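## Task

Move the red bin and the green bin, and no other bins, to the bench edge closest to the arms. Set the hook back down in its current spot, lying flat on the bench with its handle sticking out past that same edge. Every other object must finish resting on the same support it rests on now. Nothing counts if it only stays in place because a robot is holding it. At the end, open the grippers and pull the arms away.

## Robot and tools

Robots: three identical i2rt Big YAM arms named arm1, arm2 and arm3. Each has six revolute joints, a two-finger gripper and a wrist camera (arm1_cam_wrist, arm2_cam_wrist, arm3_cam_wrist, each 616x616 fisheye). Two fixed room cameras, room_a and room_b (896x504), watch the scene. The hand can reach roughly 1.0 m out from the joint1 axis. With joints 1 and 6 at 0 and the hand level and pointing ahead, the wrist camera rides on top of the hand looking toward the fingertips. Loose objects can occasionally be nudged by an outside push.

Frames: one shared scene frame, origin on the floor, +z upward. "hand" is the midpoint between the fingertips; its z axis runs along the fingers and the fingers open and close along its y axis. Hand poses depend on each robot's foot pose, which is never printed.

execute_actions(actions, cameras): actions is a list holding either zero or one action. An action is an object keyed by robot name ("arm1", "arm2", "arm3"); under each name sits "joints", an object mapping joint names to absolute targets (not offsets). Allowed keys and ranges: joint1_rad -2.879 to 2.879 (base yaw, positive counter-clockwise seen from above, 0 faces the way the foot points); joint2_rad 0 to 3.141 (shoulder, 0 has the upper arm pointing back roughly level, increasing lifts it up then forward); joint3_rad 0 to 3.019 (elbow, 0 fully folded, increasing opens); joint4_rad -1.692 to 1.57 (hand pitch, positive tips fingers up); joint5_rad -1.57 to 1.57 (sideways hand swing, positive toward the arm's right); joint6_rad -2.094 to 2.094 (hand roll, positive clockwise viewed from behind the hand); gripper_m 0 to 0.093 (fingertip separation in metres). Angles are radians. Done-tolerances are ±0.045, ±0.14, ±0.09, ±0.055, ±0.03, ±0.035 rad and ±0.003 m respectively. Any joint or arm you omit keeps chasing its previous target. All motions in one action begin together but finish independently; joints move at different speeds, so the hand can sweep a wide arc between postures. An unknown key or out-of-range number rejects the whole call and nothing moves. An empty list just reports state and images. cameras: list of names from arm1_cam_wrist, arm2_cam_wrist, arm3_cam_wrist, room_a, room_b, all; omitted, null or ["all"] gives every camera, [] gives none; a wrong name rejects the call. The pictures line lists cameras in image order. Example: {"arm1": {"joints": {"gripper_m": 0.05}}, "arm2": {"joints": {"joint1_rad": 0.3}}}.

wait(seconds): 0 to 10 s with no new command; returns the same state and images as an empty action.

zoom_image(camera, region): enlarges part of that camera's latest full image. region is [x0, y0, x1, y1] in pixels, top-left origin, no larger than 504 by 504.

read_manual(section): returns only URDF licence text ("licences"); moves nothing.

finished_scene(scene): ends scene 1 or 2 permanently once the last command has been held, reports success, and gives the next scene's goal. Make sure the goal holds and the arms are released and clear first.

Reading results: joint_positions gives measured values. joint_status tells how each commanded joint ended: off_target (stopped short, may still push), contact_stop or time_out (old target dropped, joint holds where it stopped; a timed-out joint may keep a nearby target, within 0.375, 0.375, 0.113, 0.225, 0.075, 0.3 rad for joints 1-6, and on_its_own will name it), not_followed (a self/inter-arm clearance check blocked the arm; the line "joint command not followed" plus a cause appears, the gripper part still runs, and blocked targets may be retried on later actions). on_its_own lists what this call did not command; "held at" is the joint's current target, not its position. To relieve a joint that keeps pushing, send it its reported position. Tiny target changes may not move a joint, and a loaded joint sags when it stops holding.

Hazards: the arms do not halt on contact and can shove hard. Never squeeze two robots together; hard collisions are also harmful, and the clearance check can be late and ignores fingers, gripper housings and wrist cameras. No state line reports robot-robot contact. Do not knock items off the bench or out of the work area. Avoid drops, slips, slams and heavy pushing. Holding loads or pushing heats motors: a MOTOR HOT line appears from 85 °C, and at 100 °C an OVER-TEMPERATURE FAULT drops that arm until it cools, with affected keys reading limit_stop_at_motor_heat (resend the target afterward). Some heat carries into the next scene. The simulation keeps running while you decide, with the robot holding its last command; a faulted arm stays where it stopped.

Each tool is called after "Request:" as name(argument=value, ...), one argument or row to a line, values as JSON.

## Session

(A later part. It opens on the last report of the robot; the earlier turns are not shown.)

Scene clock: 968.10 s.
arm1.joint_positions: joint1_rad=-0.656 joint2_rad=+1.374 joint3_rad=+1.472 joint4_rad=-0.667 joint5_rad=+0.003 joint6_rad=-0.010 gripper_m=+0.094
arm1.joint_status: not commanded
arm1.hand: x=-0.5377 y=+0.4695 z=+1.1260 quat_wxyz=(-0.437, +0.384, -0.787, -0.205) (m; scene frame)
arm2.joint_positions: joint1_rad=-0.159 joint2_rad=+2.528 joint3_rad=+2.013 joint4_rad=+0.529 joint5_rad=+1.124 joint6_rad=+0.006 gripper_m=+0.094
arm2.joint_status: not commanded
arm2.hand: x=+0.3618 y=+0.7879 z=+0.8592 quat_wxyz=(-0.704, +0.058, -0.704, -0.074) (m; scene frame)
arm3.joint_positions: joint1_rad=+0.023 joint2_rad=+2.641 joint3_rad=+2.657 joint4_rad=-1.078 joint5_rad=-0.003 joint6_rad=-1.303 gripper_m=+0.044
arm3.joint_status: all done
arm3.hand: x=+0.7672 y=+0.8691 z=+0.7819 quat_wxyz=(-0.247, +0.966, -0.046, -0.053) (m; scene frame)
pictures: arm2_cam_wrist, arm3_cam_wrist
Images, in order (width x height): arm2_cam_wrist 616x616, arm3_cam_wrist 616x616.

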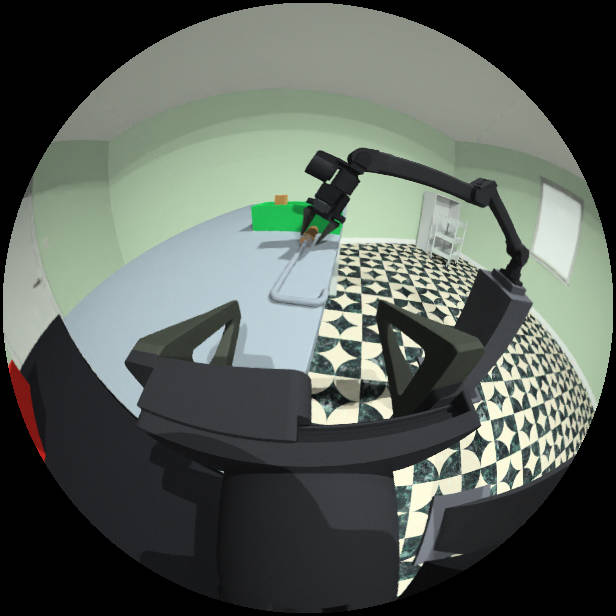

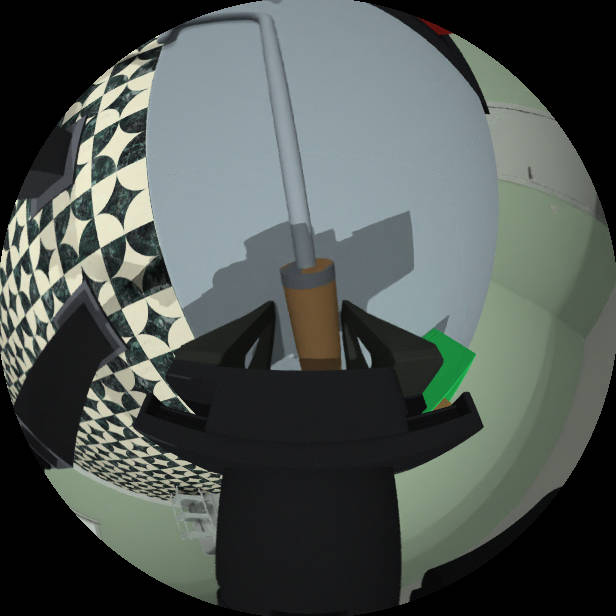

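Request:
execute_actions(
  actions=[
    {"arm3": {"joints": {"joint2_rad": 2.69, "gripper_m": 0.034}}},
  ],
  cameras=[],
)

Request:
execute_actions(
  actions=[
    {"arm3": {"joints": {"gripper_m": 0.01}}},
  ],
  cameras=["arm2_cam_wrist", "arm3_cam_wrist"],
)

Request:
zoom_image(
  camera="arm2_cam_wrist",
  region=[270, 170, 370, 270],
)

Scene clock: 973.60 s.
arm1.joint_positions: joint1_rad=-0.656 joint2_rad=+1.374 joint3_rad=+1.472 joint4_rad=-0.667 joint5_rad=+0.003 joint6_rad=-0.010 gripper_m=+0.094
arm1.joint_status: not commanded
arm1.hand: x=-0.5377 y=+0.4695 z=+1.1260 quat_wxyz=(-0.437, +0.384, -0.787, -0.205) (m; scene frame)
arm2.joint_positions: joint1_rad=-0.159 joint2_rad=+2.528 joint3_rad=+2.013 joint4_rad=+0.529 joint5_rad=+1.124 joint6_rad=+0.006 gripper_m=+0.094
arm2.joint_status: not commanded
arm2.hand: x=+0.3618 y=+0.7879 z=+0.8592 quat_wxyz=(-0.704, +0.058, -0.704, -0.074) (m; scene frame)
arm3.joint_positions: joint1_rad=+0.022 joint2_rad=+2.642 joint3_rad=+2.658 joint4_rad=-1.078 joint5_rad=-0.002 joint6_rad=-1.303 gripper_m=+0.034
arm3.joint_status: all done
arm3.hand: x=+0.7677 y=+0.8696 z=+0.7819 quat_wxyz=(-0.248, +0.966, -0.046, -0.052) (m; scene frame)
pictures: none
No camera images: the call's "cameras" was empty. Leave "cameras" out to get every camera's image.

Scene clock: 974.10 s.
arm1.joint_positions: joint1_rad=-0.656 joint2_rad=+1.374 joint3_rad=+1.472 joint4_rad=-0.667 joint5_rad=+0.003 joint6_rad=-0.010 gripper_m=+0.094
arm1.joint_status: not commanded
arm1.hand: x=-0.5377 y=+0.4695 z=+1.1260 quat_wxyz=(-0.437, +0.384, -0.787, -0.205) (m; scene frame)
arm2.joint_positions: joint1_rad=-0.159 joint2_rad=+2.528 joint3_rad=+2.013 joint4_rad=+0.529 joint5_rad=+1.124 joint6_rad=+0.006 gripper_m=+0.094
arm2.joint_status: not commanded
arm2.hand: x=+0.3618 y=+0.7879 z=+0.8592 quat_wxyz=(-0.704, +0.058, -0.704, -0.074) (m; scene frame)
arm3.joint_positions: joint1_rad=+0.022 joint2_rad=+2.642 joint3_rad=+2.658 joint4_rad=-1.077 joint5_rad=-0.002 joint6_rad=-1.309 gripper_m=+0.031
arm3.joint_status: gripper_m off_target (ended at +0.031, target +0.010)
arm3.hand: x=+0.7677 y=+0.8696 z=+0.7819 quat_wxyz=(-0.248, +0.966, -0.043, -0.052) (m; scene frame)
pictures: arm2_cam_wrist, arm3_cam_wrist
Images, in order (width x height): arm2_cam_wrist 616x616, arm3_cam_wrist 616x616.

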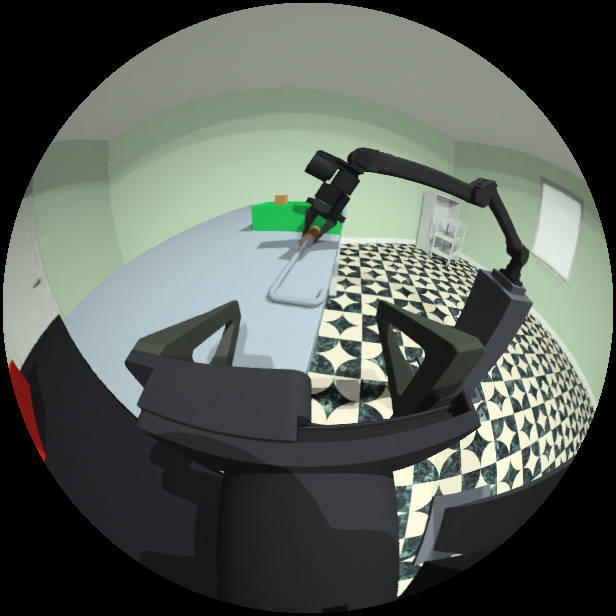

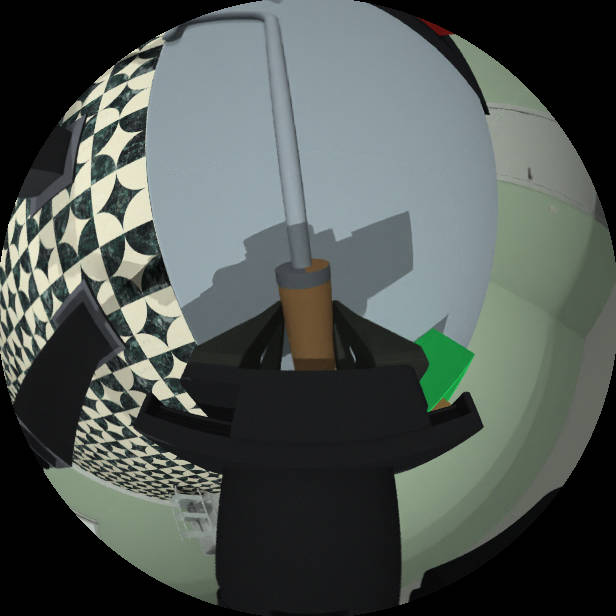

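Region (270, 170, 370, 270) of arm2_cam_wrist's 616x616 image, scaled by 5.040, with more detail than that image has.

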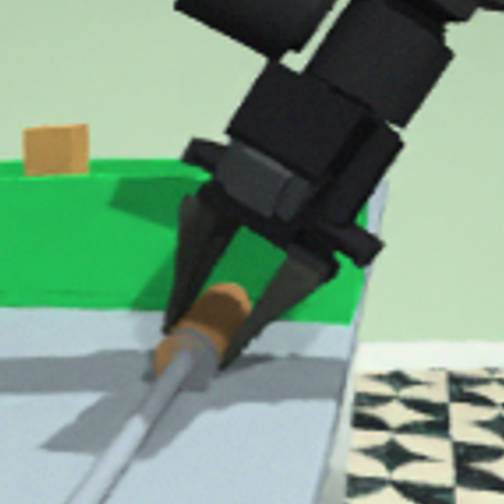

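Request:
execute_actions(
  actions=[
    {"arm3": {"joints": {"joint2_rad": 2.38, "joint4_rad": -0.27}}, "arm2": {"joints": {"joint1_rad": -0.4425, "joint2_rad": 1.50, "joint3_rad": 0.875, "joint4_rad": 0.675, "joint5_rad": 0.0, "joint6_rad": -1.08, "gripper_m": 0.065}}},
  ],
  cameras=["arm2_cam_wrist", "arm3_cam_wrist", "room_b"],
)

Scene clock: 1053.67 s.
arm1.joint_positions: joint1_rad=-0.656 joint2_rad=+1.374 joint3_rad=+1.472 joint4_rad=-0.667 joint5_rad=+0.003 joint6_rad=-0.010 gripper_m=+0.094
arm1.joint_status: not commanded
arm1.hand: x=-0.5377 y=+0.4695 z=+1.1260 quat_wxyz=(-0.437, +0.384, -0.787, -0.205) (m; scene frame)
arm2.joint_positions: joint1_rad=-0.437 joint2_rad=+1.506 joint3_rad=+0.866 joint4_rad=+0.672 joint5_rad=+0.004 joint6_rad=-1.070 gripper_m=+0.065
arm2.joint_status: all done
arm2.hand: x=+0.3109 y=+0.5342 z=+1.0439 quat_wxyz=(-0.718, +0.602, -0.348, +0.012) (m; scene frame)
arm3.joint_positions: joint1_rad=+0.013 joint2_rad=+2.409 joint3_rad=+2.659 joint4_rad=-0.306 joint5_rad=+0.001 joint6_rad=-1.343 gripper_m=+0.031
arm3.joint_status: all done
arm3.hand: x=+0.7610 y=+0.9442 z=+1.1528 quat_wxyz=(-0.676, +0.725, -0.022, -0.130) (m; scene frame)
pictures: arm2_cam_wrist, arm3_cam_wrist, room_b
Images, in order (width x height): arm2_cam_wrist 616x616, arm3_cam_wrist 616x616, room_b 896x504.

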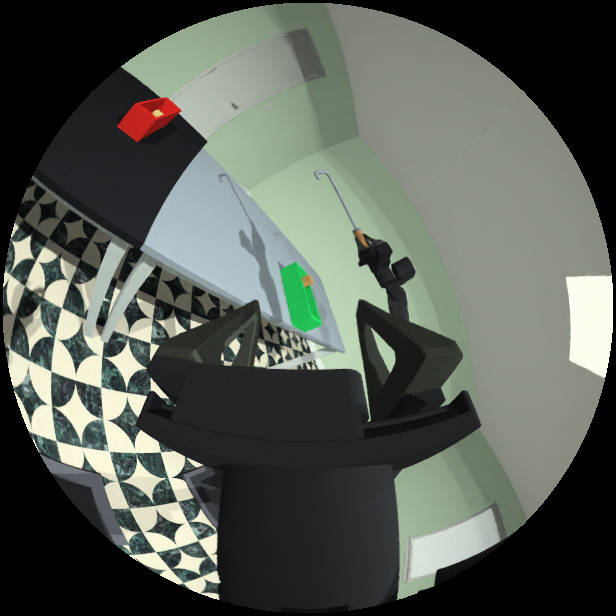

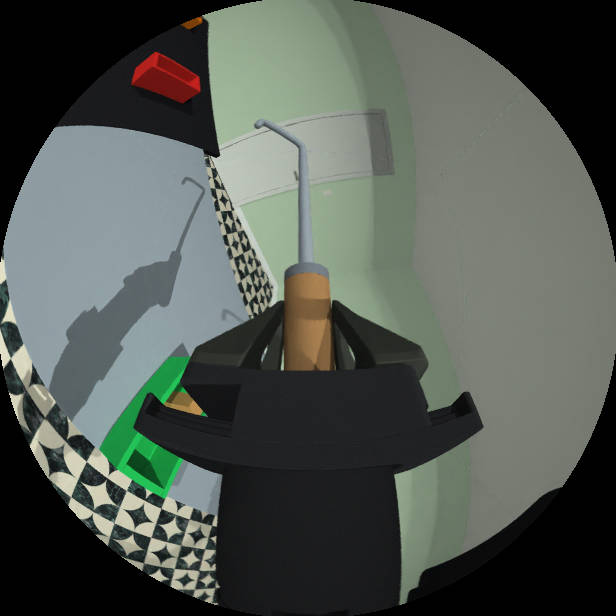

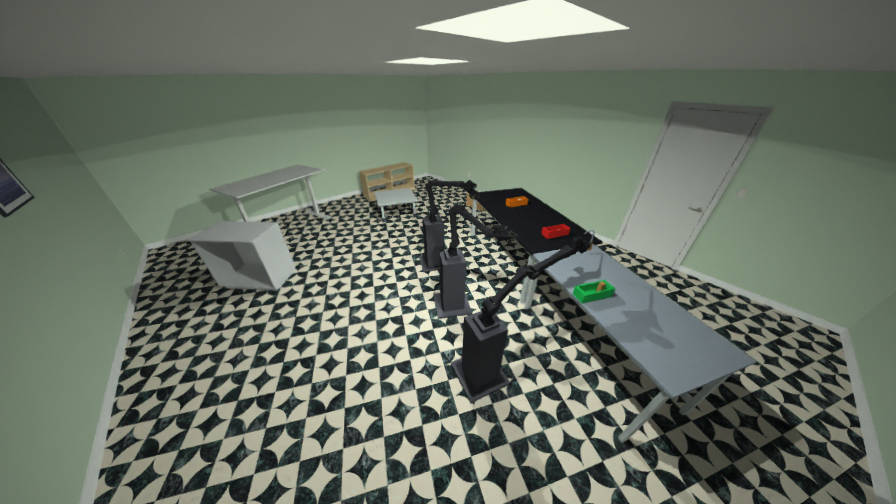

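Request:
execute_actions(
  actions=[
    {"arm3": {"joints": {"joint1_rad": 0.468, "joint2_rad": 2.47, "joint3_rad": 2.30, "joint4_rad": -0.22, "joint5_rad": 0.82, "joint6_rad": -0.146}}, "arm2": {"joints": {"joint1_rad": -0.10, "joint2_rad": 2.40, "joint3_rad": 2.04, "joint4_rad": 0.61, "joint5_rad": -0.725, "joint6_rad": 0.0, "gripper_m": 0.093}}},
  ],
  cameras=["arm2_cam_wrist", "arm3_cam_wrist", "room_b", "arm1_cam_wrist"],
)

Scene clock: 1113.53 s.
arm1.joint_positions: joint1_rad=-0.656 joint2_rad=+1.374 joint3_rad=+1.472 joint4_rad=-0.667 joint5_rad=+0.003 joint6_rad=-0.010 gripper_m=+0.094
arm1.joint_status: not commanded
arm1.hand: x=-0.5377 y=+0.4695 z=+1.1260 quat_wxyz=(-0.437, +0.384, -0.787, -0.205) (m; scene frame)
arm2.joint_positions: joint1_rad=-0.104 joint2_rad=+2.401 joint3_rad=+2.004 joint4_rad=+0.614 joint5_rad=-0.721 joint6_rad=-0.010 gripper_m=+0.093
arm2.joint_status: all done
arm2.hand: x=+0.0647 y=+0.9065 z=+0.9859 quat_wxyz=(-0.429, +0.583, -0.278, -0.632) (m; scene frame)
arm3.joint_positions: joint1_rad=+0.472 joint2_rad=+2.509 joint3_rad=+2.253 joint4_rad=-0.248 joint5_rad=+0.811 joint6_rad=-0.176 gripper_m=+0.030
arm3.joint_status: all done
arm3.hand: x=+0.4930 y=+0.8031 z=+0.8460 quat_wxyz=(-0.540, +0.656, -0.482, -0.212) (m; scene frame)
pictures: arm1_cam_wrist, arm2_cam_wrist, arm3_cam_wrist, room_b
Images, in order (width x height): arm1_cam_wrist 616x616, arm2_cam_wrist 616x616, arm3_cam_wrist 616x616, room_b 896x504.

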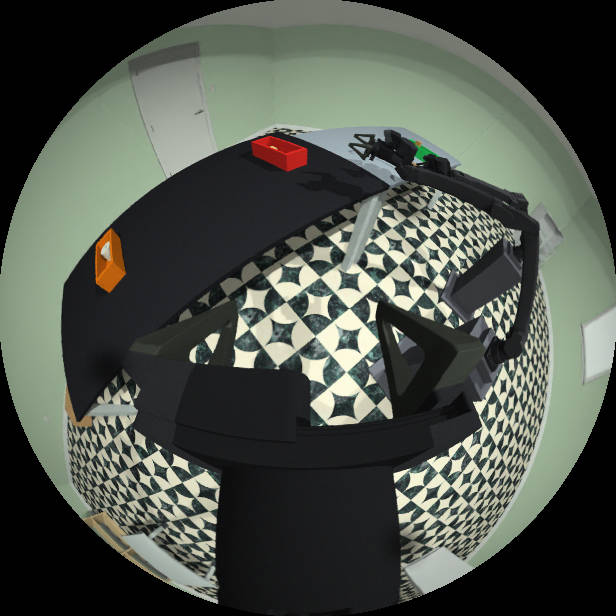

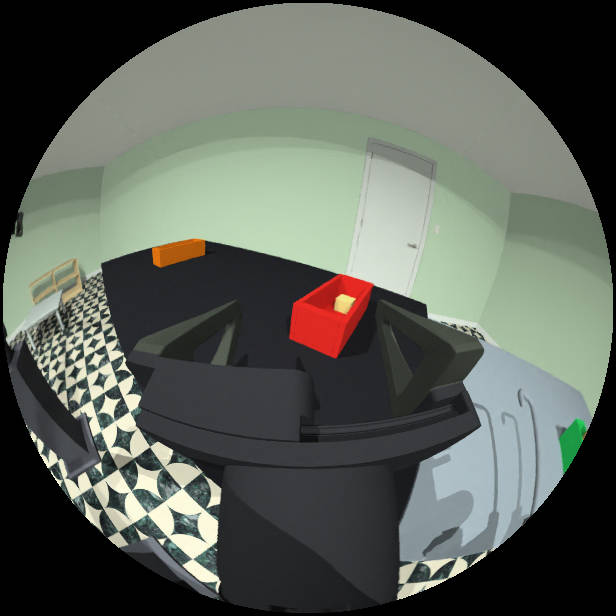

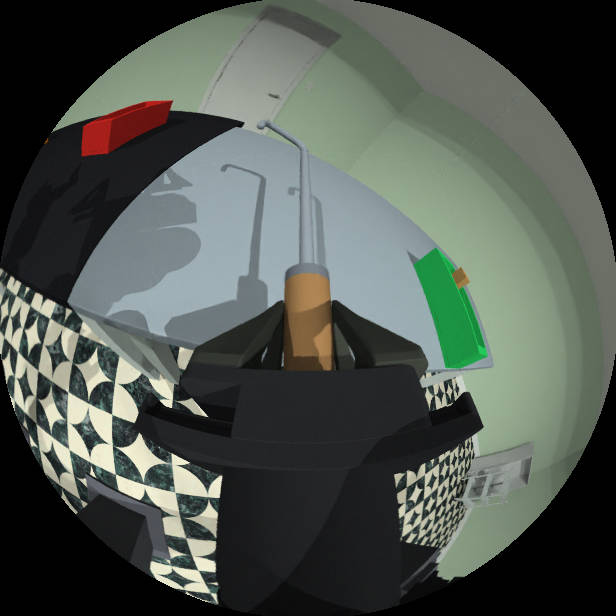

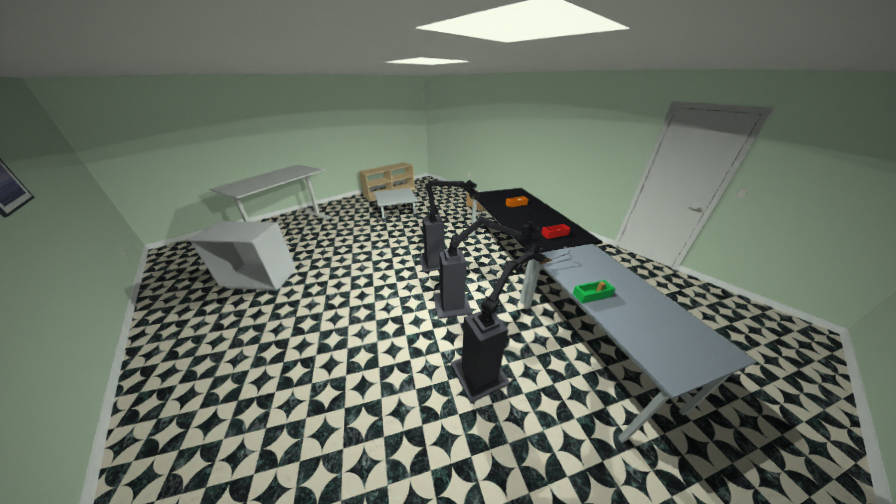

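Request:
execute_actions(
  actions=[
    {"arm3": {"joints": {"joint3_rad": 2.185, "joint4_rad": -0.30}}, "arm2": {"joints": {"joint2_rad": 2.50, "joint1_rad": -0.2}}},
  ],
  cameras=["arm2_cam_wrist", "arm3_cam_wrist"],
)

Scene clock: 1134.30 s.
arm1.joint_positions: joint1_rad=-0.656 joint2_rad=+1.374 joint3_rad=+1.472 joint4_rad=-0.667 joint5_rad=+0.003 joint6_rad=-0.010 gripper_m=+0.094
arm1.joint_status: not commanded
arm1.hand: x=-0.5377 y=+0.4695 z=+1.1260 quat_wxyz=(-0.437, +0.384, -0.787, -0.205) (m; scene frame)
arm2.joint_positions: joint1_rad=-0.200 joint2_rad=+2.501 joint3_rad=+2.007 joint4_rad=+0.614 joint5_rad=-0.723 joint6_rad=-0.009 gripper_m=+0.093
arm2.joint_status: all done
arm2.hand: x=+0.1521 y=+0.9016 z=+0.8986 quat_wxyz=(-0.427, +0.581, -0.340, -0.604) (m; scene frame)
arm3.joint_positions: joint1_rad=+0.472 joint2_rad=+2.500 joint3_rad=+2.150 joint4_rad=-0.322 joint5_rad=+0.811 joint6_rad=-0.174 gripper_m=+0.030
arm3.joint_status: all done
arm3.hand: x=+0.5109 y=+0.7788 z=+0.7882 quat_wxyz=(-0.517, +0.700, -0.470, -0.147) (m; scene frame)
pictures: arm2_cam_wrist, arm3_cam_wrist
Images, in order (width x height): arm2_cam_wrist 616x616, arm3_cam_wrist 616x616.

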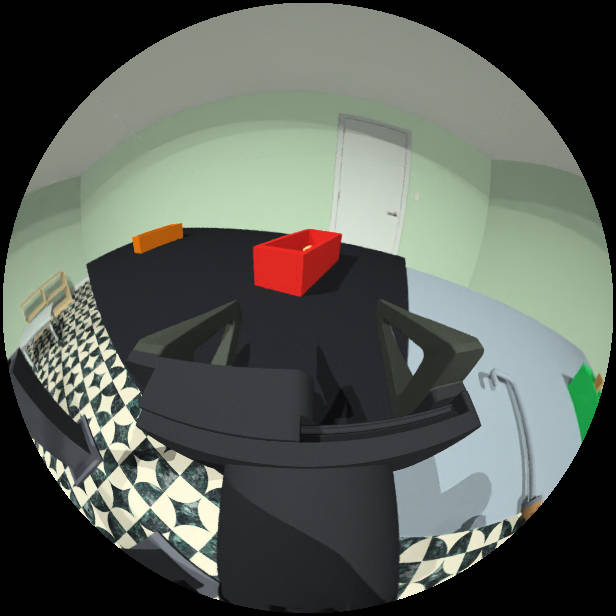

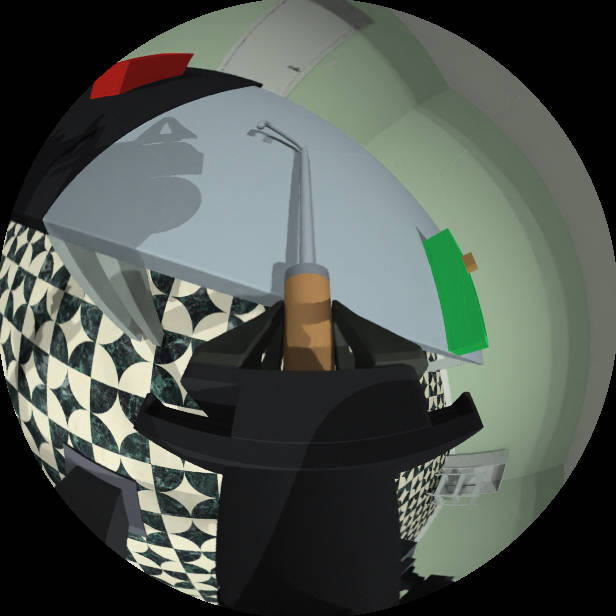

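Request:
execute_actions(
  actions=[
    {"arm3": {"joints": {"gripper_m": 0.062}}},
  ],
  cameras=[],
)

Request:
execute_actions(
  actions=[
    {"arm3": {"joints": {"joint2_rad": 2.39}}},
  ],
  cameras=["arm3_cam_wrist"],
)

Request:
execute_actions(
  actions=[
    {"arm3": {"joints": {"joint1_rad": -0.1, "joint2_rad": 2.1}}, "arm2": {"joints": {"joint1_rad": -0.632}}},
  ],
  cameras=["arm2_cam_wrist", "room_b"],
)

Scene clock: 1150.83 s.
arm1.joint_positions: joint1_rad=-0.656 joint2_rad=+1.374 joint3_rad=+1.472 joint4_rad=-0.667 joint5_rad=+0.003 joint6_rad=-0.010 gripper_m=+0.094
arm1.joint_status: not commanded
arm1.hand: x=-0.5377 y=+0.4695 z=+1.1260 quat_wxyz=(-0.437, +0.384, -0.787, -0.205) (m; scene frame)
arm2.joint_positions: joint1_rad=-0.200 joint2_rad=+2.501 joint3_rad=+2.007 joint4_rad=+0.614 joint5_rad=-0.723 joint6_rad=-0.009 gripper_m=+0.093
arm2.joint_status: not commanded
arm2.hand: x=+0.1521 y=+0.9016 z=+0.8986 quat_wxyz=(-0.427, +0.581, -0.340, -0.604) (m; scene frame)
arm3.joint_positions: joint1_rad=+0.472 joint2_rad=+2.464 joint3_rad=+2.150 joint4_rad=-0.312 joint5_rad=+0.818 joint6_rad=-0.161 gripper_m=+0.062
arm3.joint_status: all done
arm3.hand: x=+0.5100 y=+0.7815 z=+0.8211 quat_wxyz=(-0.524, +0.684, -0.479, -0.166) (m; scene frame)
pictures: none
No camera images: the call's "cameras" was empty. Leave "cameras" out to get every camera's image.

Scene clock: 1151.83 s.
arm1.joint_positions: joint1_rad=-0.656 joint2_rad=+1.374 joint3_rad=+1.472 joint4_rad=-0.667 joint5_rad=+0.003 joint6_rad=-0.010 gripper_m=+0.094
arm1.joint_status: not commanded
arm1.hand: x=-0.5377 y=+0.4695 z=+1.1260 quat_wxyz=(-0.437, +0.384, -0.787, -0.205) (m; scene frame)
arm2.joint_positions: joint1_rad=-0.200 joint2_rad=+2.501 joint3_rad=+2.007 joint4_rad=+0.614 joint5_rad=-0.723 joint6_rad=-0.009 gripper_m=+0.093
arm2.joint_status: not commanded
arm2.hand: x=+0.1521 y=+0.9016 z=+0.8986 quat_wxyz=(-0.427, +0.581, -0.340, -0.604) (m; scene frame)
arm3.joint_positions: joint1_rad=+0.472 joint2_rad=+2.367 joint3_rad=+2.150 joint4_rad=-0.309 joint5_rad=+0.818 joint6_rad=-0.161 gripper_m=+0.062
arm3.joint_status: all done
arm3.hand: x=+0.5090 y=+0.7817 z=+0.9043 quat_wxyz=(-0.537, +0.657, -0.487, -0.206) (m; scene frame)
pictures: arm3_cam_wrist
Images, in order (width x height): arm3_cam_wrist 616x616.

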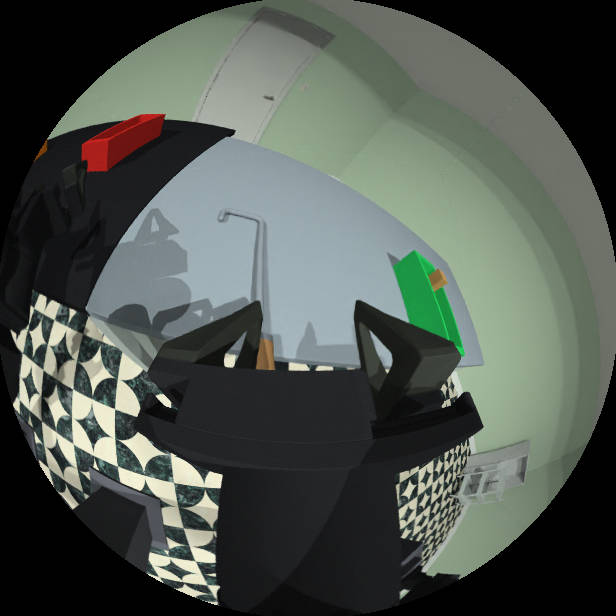

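Scene clock: 1153.93 s.
arm1.joint_positions: joint1_rad=-0.656 joint2_rad=+1.374 joint3_rad=+1.472 joint4_rad=-0.667 joint5_rad=+0.003 joint6_rad=-0.010 gripper_m=+0.094
arm1.joint_status: not commanded
arm1.hand: x=-0.5377 y=+0.4695 z=+1.1260 quat_wxyz=(-0.437, +0.384, -0.787, -0.205) (m; scene frame)
arm2.joint_positions: joint1_rad=-0.638 joint2_rad=+2.501 joint3_rad=+2.007 joint4_rad=+0.614 joint5_rad=-0.724 joint6_rad=-0.007 gripper_m=+0.093
arm2.joint_status: all done
arm2.hand: x=+0.5177 y=+0.7496 z=+0.8963 quat_wxyz=(-0.546, +0.493, -0.459, -0.498) (m; scene frame)
arm3.joint_positions: joint1_rad=-0.106 joint2_rad=+2.084 joint3_rad=+2.178 joint4_rad=-0.300 joint5_rad=+0.820 joint6_rad=-0.158 gripper_m=+0.062
arm3.joint_status: all done
arm3.hand: x=+1.0061 y=+0.8311 z=+1.1639 quat_wxyz=(-0.641, +0.391, -0.643, -0.154) (m; scene frame)
pictures: arm2_cam_wrist, room_b
Images, in order (width x height): arm2_cam_wrist 616x616, room_b 896x504.

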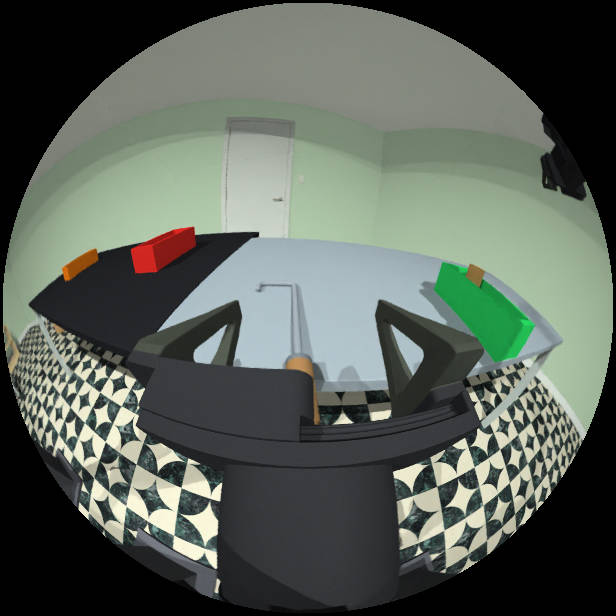

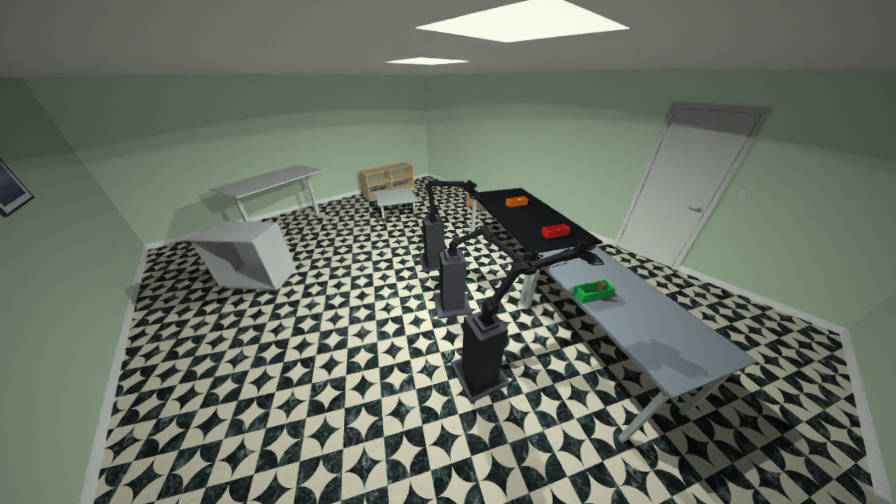

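Request:
execute_actions(
  actions=[
    {"arm2": {"joints": {"joint2_rad": 2.63}}},
  ],
  cameras=["arm2_cam_wrist", "room_b", "arm1_cam_wrist"],
)

Request:
zoom_image(
  camera="room_b",
  region=[490, 225, 610, 295],
)

Scene clock: 1158.73 s.
arm1.joint_positions: joint1_rad=-0.656 joint2_rad=+1.374 joint3_rad=+1.472 joint4_rad=-0.667 joint5_rad=+0.003 joint6_rad=-0.010 gripper_m=+0.094
arm1.joint_status: not commanded
arm1.hand: x=-0.5377 y=+0.4695 z=+1.1260 quat_wxyz=(-0.437, +0.384, -0.787, -0.205) (m; scene frame)
arm2.joint_positions: joint1_rad=-0.638 joint2_rad=+2.639 joint3_rad=+2.013 joint4_rad=+0.614 joint5_rad=-0.724 joint6_rad=-0.007 gripper_m=+0.093
arm2.joint_status: all done
arm2.hand: x=+0.5138 y=+0.7463 z=+0.7782 quat_wxyz=(-0.501, +0.496, -0.506, -0.497) (m; scene frame)
arm3.joint_positions: joint1_rad=-0.106 joint2_rad=+2.084 joint3_rad=+2.178 joint4_rad=-0.300 joint5_rad=+0.820 joint6_rad=-0.158 gripper_m=+0.062
arm3.joint_status: not commanded
arm3.hand: x=+1.0061 y=+0.8311 z=+1.1639 quat_wxyz=(-0.641, +0.391, -0.643, -0.154) (m; scene frame)
pictures: arm1_cam_wrist, arm2_cam_wrist, room_b
Images, in order (width x height): arm1_cam_wrist 616x616, arm2_cam_wrist 616x616, room_b 896x504.

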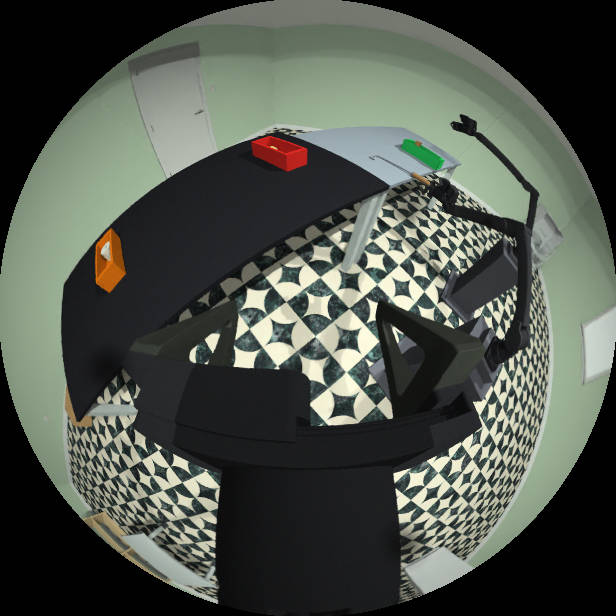

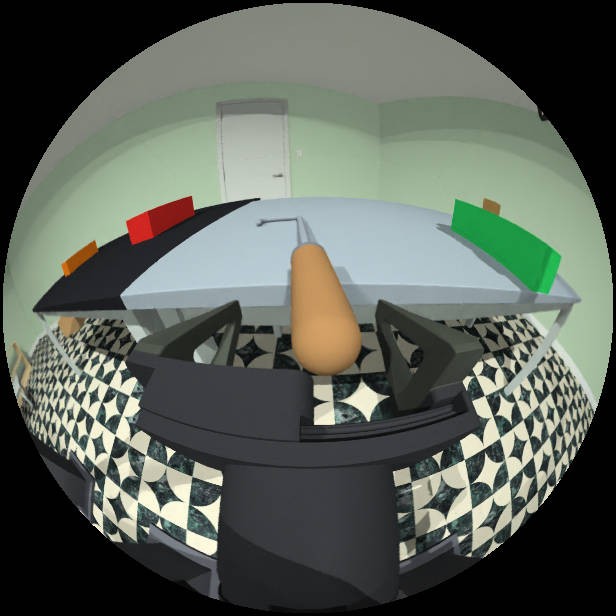

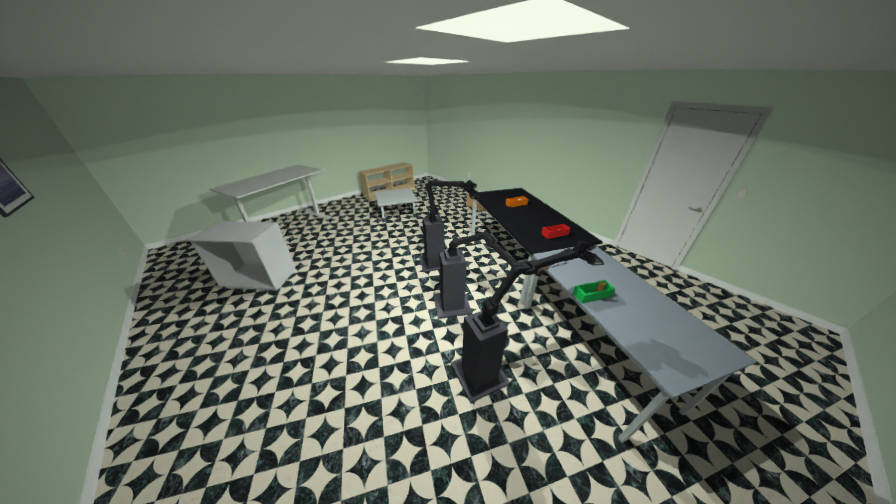

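Region (490, 225, 610, 295) of room_b's 896x504 image, scaled by 4.200, with more detail than that image has; it fills the top 294 rows of this view, and the rest is white.

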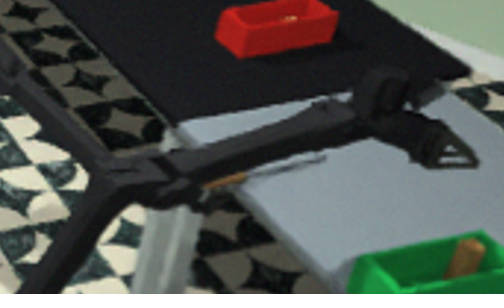

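Request:
execute_actions(
  actions=[
    {"arm2": {"joints": {"gripper_m": 0.01}}},
  ],
  cameras=["arm2_cam_wrist"],
)

Scene clock: 1167.83 s.
arm1.joint_positions: joint1_rad=-0.656 joint2_rad=+1.374 joint3_rad=+1.472 joint4_rad=-0.667 joint5_rad=+0.003 joint6_rad=-0.010 gripper_m=+0.094
arm1.joint_status: not commanded
arm1.hand: x=-0.5377 y=+0.4695 z=+1.1260 quat_wxyz=(-0.437, +0.384, -0.787, -0.205) (m; scene frame)
arm2.joint_positions: joint1_rad=-0.638 joint2_rad=+2.639 joint3_rad=+2.013 joint4_rad=+0.614 joint5_rad=-0.725 joint6_rad=-0.006 gripper_m=+0.030
arm2.joint_status: gripper_m off_target (ended at +0.029, target +0.010)
arm2.hand: x=+0.5133 y=+0.7465 z=+0.7782 quat_wxyz=(-0.500, +0.497, -0.506, -0.497) (m; scene frame)
arm3.joint_positions: joint1_rad=-0.106 joint2_rad=+2.084 joint3_rad=+2.178 joint4_rad=-0.300 joint5_rad=+0.820 joint6_rad=-0.158 gripper_m=+0.062
arm3.joint_status: not commanded
arm3.hand: x=+1.0061 y=+0.8311 z=+1.1639 quat_wxyz=(-0.641, +0.391, -0.643, -0.154) (m; scene frame)
pictures: arm2_cam_wrist
Images, in order (width x height): arm2_cam_wrist 616x616.

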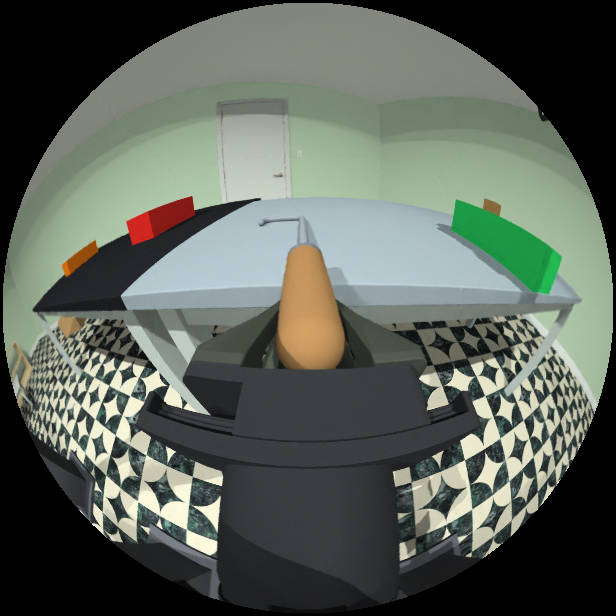

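Request:
execute_actions(
  actions=[
    {"arm2": {"joints": {"gripper_m": 0.05}}},
  ],
  cameras=[],
)

Request:
execute_actions(
  actions=[
    {"arm2": {"joints": {"joint3_rad": 2.092}}},
  ],
  cameras=["arm2_cam_wrist"],
)

Scene clock: 1176.87 s.
arm1.joint_positions: joint1_rad=-0.656 joint2_rad=+1.374 joint3_rad=+1.472 joint4_rad=-0.667 joint5_rad=+0.003 joint6_rad=-0.010 gripper_m=+0.094
arm1.joint_status: not commanded
arm1.hand: x=-0.5377 y=+0.4695 z=+1.1260 quat_wxyz=(-0.437, +0.384, -0.787, -0.205) (m; scene frame)
arm2.joint_positions: joint1_rad=-0.638 joint2_rad=+2.639 joint3_rad=+2.013 joint4_rad=+0.614 joint5_rad=-0.724 joint6_rad=-0.006 gripper_m=+0.050
arm2.joint_status: all done
arm2.hand: x=+0.5134 y=+0.7465 z=+0.7782 quat_wxyz=(-0.500, +0.496, -0.506, -0.497) (m; scene frame)
arm3.joint_positions: joint1_rad=-0.106 joint2_rad=+2.084 joint3_rad=+2.178 joint4_rad=-0.300 joint5_rad=+0.820 joint6_rad=-0.158 gripper_m=+0.062
arm3.joint_status: not commanded
arm3.hand: x=+1.0061 y=+0.8311 z=+1.1639 quat_wxyz=(-0.641, +0.391, -0.643, -0.154) (m; scene frame)
pictures: none
No camera images: the call's "cameras" was empty. Leave "cameras" out to get every camera's image.

Scene clock: 1177.57 s.
arm1.joint_positions: joint1_rad=-0.656 joint2_rad=+1.374 joint3_rad=+1.472 joint4_rad=-0.667 joint5_rad=+0.003 joint6_rad=-0.010 gripper_m=+0.094
arm1.joint_status: not commanded
arm1.hand: x=-0.5377 y=+0.4695 z=+1.1260 quat_wxyz=(-0.437, +0.384, -0.787, -0.205) (m; scene frame)
arm2.joint_positions: joint1_rad=-0.638 joint2_rad=+2.639 joint3_rad=+2.053 joint4_rad=+0.614 joint5_rad=-0.724 joint6_rad=-0.006 gripper_m=+0.050
arm2.joint_status: all done
arm2.hand: x=+0.5193 y=+0.7528 z=+0.7987 quat_wxyz=(-0.514, +0.496, -0.492, -0.498) (m; scene frame)
arm3.joint_positions: joint1_rad=-0.106 joint2_rad=+2.084 joint3_rad=+2.178 joint4_rad=-0.300 joint5_rad=+0.820 joint6_rad=-0.158 gripper_m=+0.062
arm3.joint_status: not commanded
arm3.hand: x=+1.0061 y=+0.8311 z=+1.1639 quat_wxyz=(-0.641, +0.391, -0.643, -0.154) (m; scene frame)
pictures: arm2_cam_wrist
Images, in order (width x height): arm2_cam_wrist 616x616.

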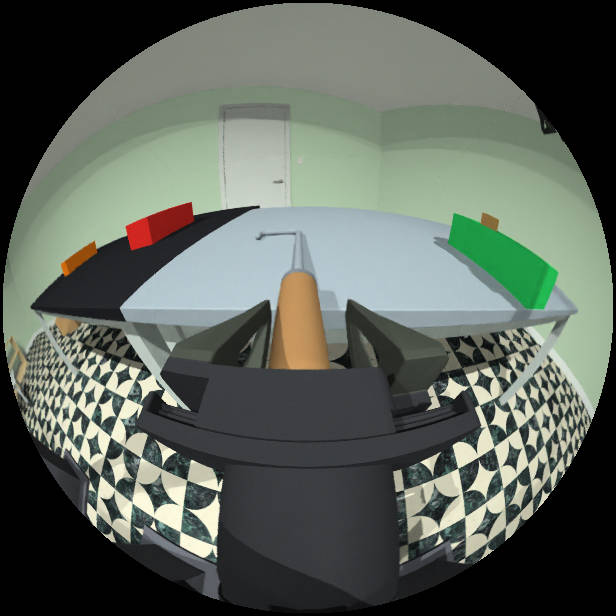

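Request:
execute_actions(
  actions=[
    {"arm2": {"joints": {"gripper_m": 0.01}}},
  ],
  cameras=["arm2_cam_wrist"],
)

Scene clock: 1180.40 s.
arm1.joint_positions: joint1_rad=-0.656 joint2_rad=+1.374 joint3_rad=+1.472 joint4_rad=-0.667 joint5_rad=+0.003 joint6_rad=-0.010 gripper_m=+0.094
arm1.joint_status: not commanded
arm1.hand: x=-0.5377 y=+0.4695 z=+1.1260 quat_wxyz=(-0.437, +0.384, -0.787, -0.205) (m; scene frame)
arm2.joint_positions: joint1_rad=-0.637 joint2_rad=+2.639 joint3_rad=+2.053 joint4_rad=+0.614 joint5_rad=-0.725 joint6_rad=-0.006 gripper_m=+0.030
arm2.joint_status: gripper_m off_target (ended at +0.030, target +0.010)
arm2.hand: x=+0.5186 y=+0.7532 z=+0.7987 quat_wxyz=(-0.513, +0.496, -0.492, -0.498) (m; scene frame)
arm3.joint_positions: joint1_rad=-0.106 joint2_rad=+2.084 joint3_rad=+2.178 joint4_rad=-0.300 joint5_rad=+0.820 joint6_rad=-0.158 gripper_m=+0.062
arm3.joint_status: not commanded
arm3.hand: x=+1.0061 y=+0.8311 z=+1.1639 quat_wxyz=(-0.641, +0.391, -0.643, -0.154) (m; scene frame)
pictures: arm2_cam_wrist
Images, in order (width x height): arm2_cam_wrist 616x616.

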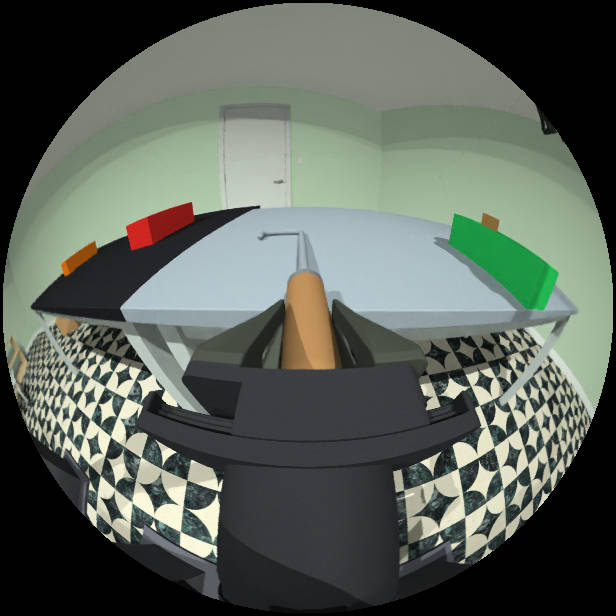

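Request:
execute_actions(
  actions=[
    {"arm2": {"joints": {"joint2_rad": 2.52}}},
  ],
  cameras=["arm2_cam_wrist"],
)

Request:
execute_actions(
  actions=[
    {"arm2": {"joints": {"joint6_rad": -1.56, "joint2_rad": 2.20, "joint3_rad": 1.75, "joint1_rad": 0.10, "joint5_rad": 0.0, "joint4_rad": 0.63}}},
  ],
  cameras=["arm2_cam_wrist", "arm1_cam_wrist", "room_b", "room_a"],
)

Scene clock: 1216.07 s.
arm1.joint_positions: joint1_rad=-0.656 joint2_rad=+1.374 joint3_rad=+1.472 joint4_rad=-0.667 joint5_rad=+0.003 joint6_rad=-0.010 gripper_m=+0.094
arm1.joint_status: not commanded
arm1.hand: x=-0.5377 y=+0.4695 z=+1.1260 quat_wxyz=(-0.437, +0.384, -0.787, -0.205) (m; scene frame)
arm2.joint_positions: joint1_rad=-0.637 joint2_rad=+2.563 joint3_rad=+2.053 joint4_rad=+0.602 joint5_rad=-0.725 joint6_rad=-0.006 gripper_m=+0.030
arm2.joint_status: all done
arm2.hand: x=+0.5216 y=+0.7560 z=+0.8640 quat_wxyz=(-0.536, +0.494, -0.469, -0.499) (m; scene frame)
arm3.joint_positions: joint1_rad=-0.106 joint2_rad=+2.084 joint3_rad=+2.178 joint4_rad=-0.300 joint5_rad=+0.820 joint6_rad=-0.158 gripper_m=+0.062
arm3.joint_status: not commanded
arm3.hand: x=+1.0061 y=+0.8311 z=+1.1639 quat_wxyz=(-0.641, +0.391, -0.643, -0.154) (m; scene frame)
pictures: arm2_cam_wrist
Images, in order (width x height): arm2_cam_wrist 616x616.

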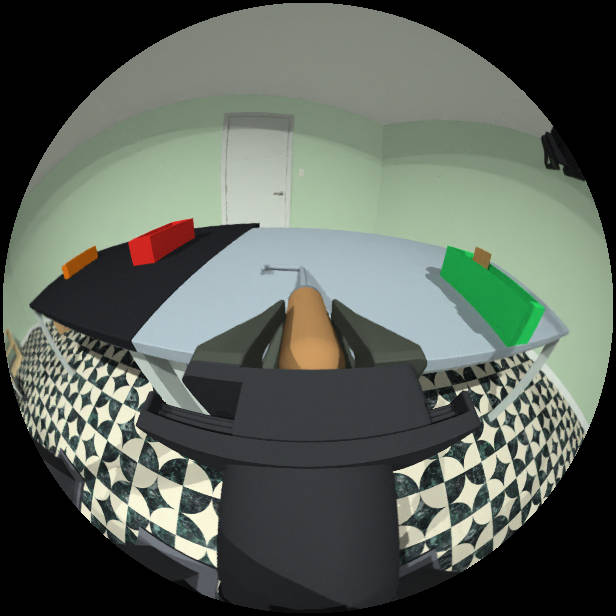

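Scene clock: 1219.50 s.
arm1.joint_positions: joint1_rad=-0.656 joint2_rad=+1.374 joint3_rad=+1.472 joint4_rad=-0.667 joint5_rad=+0.003 joint6_rad=-0.010 gripper_m=+0.094
arm1.joint_status: not commanded
arm1.hand: x=-0.5377 y=+0.4695 z=+1.1260 quat_wxyz=(-0.437, +0.384, -0.787, -0.205) (m; scene frame)
arm2.joint_positions: joint1_rad=+0.106 joint2_rad=+2.225 joint3_rad=+1.723 joint4_rad=+0.602 joint5_rad=+0.000 joint6_rad=-1.505 gripper_m=+0.029
arm2.joint_status: joint6_rad time_out (moved -1.499 of -1.554); the others done
arm2.on_its_own: joint6_rad reads -1.505 and still pushes toward -1.560 since a time_out
arm2.hand: x=-0.0112 y=+0.8901 z=+0.9841 quat_wxyz=(-0.742, +0.670, -0.022, -0.029) (m; scene frame)
arm3.joint_positions: joint1_rad=-0.106 joint2_rad=+2.084 joint3_rad=+2.178 joint4_rad=-0.300 joint5_rad=+0.820 joint6_rad=-0.158 gripper_m=+0.062
arm3.joint_status: not commanded
arm3.hand: x=+1.0061 y=+0.8311 z=+1.1639 quat_wxyz=(-0.641, +0.391, -0.643, -0.154) (m; scene frame)
pictures: arm1_cam_wrist, arm2_cam_wrist, room_a, room_b
Images, in order (width x height): arm1_cam_wrist 616x616, arm2_cam_wrist 616x616, room_a 896x504, room_b 896x504.

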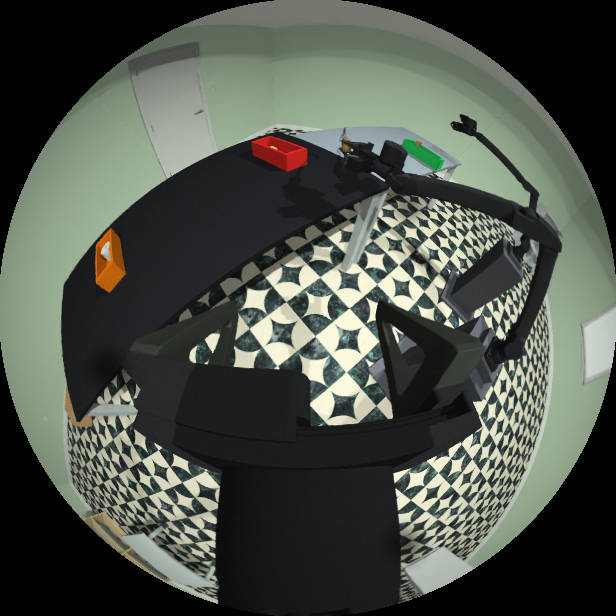

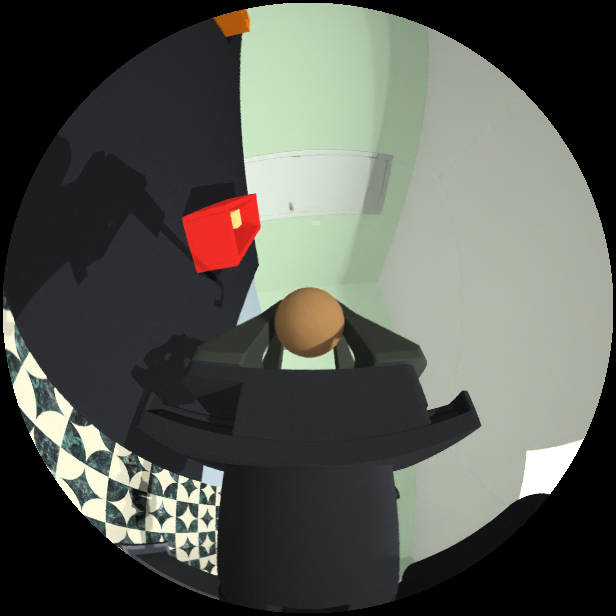

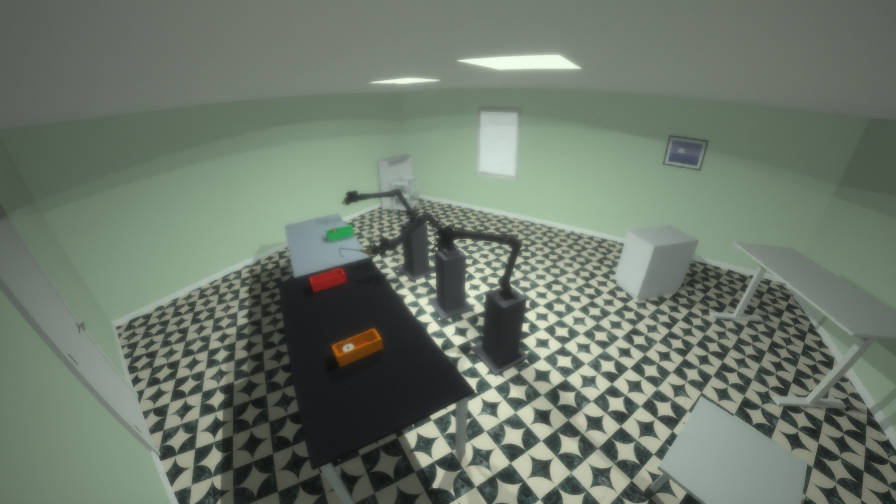

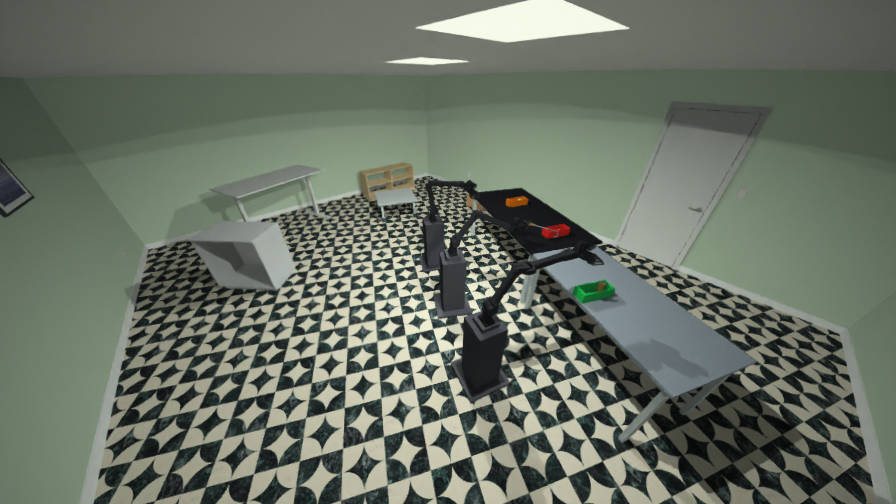

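Request:
zoom_image(
  camera="room_a",
  region=[290, 215, 430, 300],
)

Request:
zoom_image(
  camera="room_b",
  region=[480, 195, 610, 265],
)

Request:
zoom_image(
  camera="arm1_cam_wrist",
  region=[240, 110, 440, 220],
)

Region (290, 215, 430, 300) of room_a's 896x504 image, scaled by 3.600, with more detail than that image has; it fills the top 306 rows of this view, and the rest is white.

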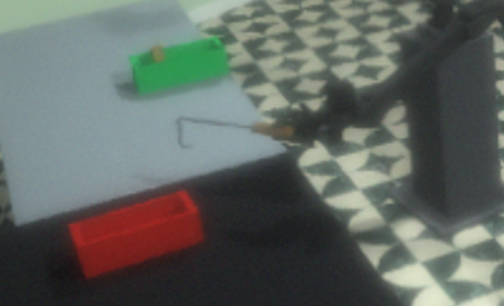

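Region (480, 195, 610, 265) of room_b's 896x504 image, scaled by 3.877, with more detail than that image has; it fills the top 271 rows of this view, and the rest is white.

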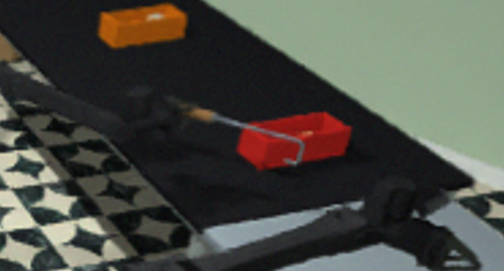

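Region (240, 110, 440, 220) of arm1_cam_wrist's 616x616 image, scaled by 2.520, with more detail than that image has; it fills the top 277 rows of this view, and the rest is white.

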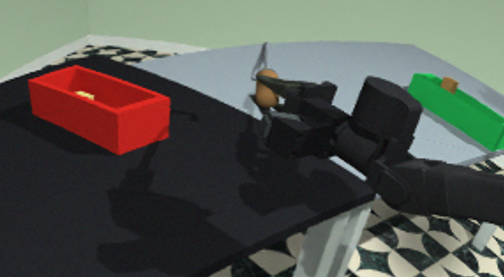

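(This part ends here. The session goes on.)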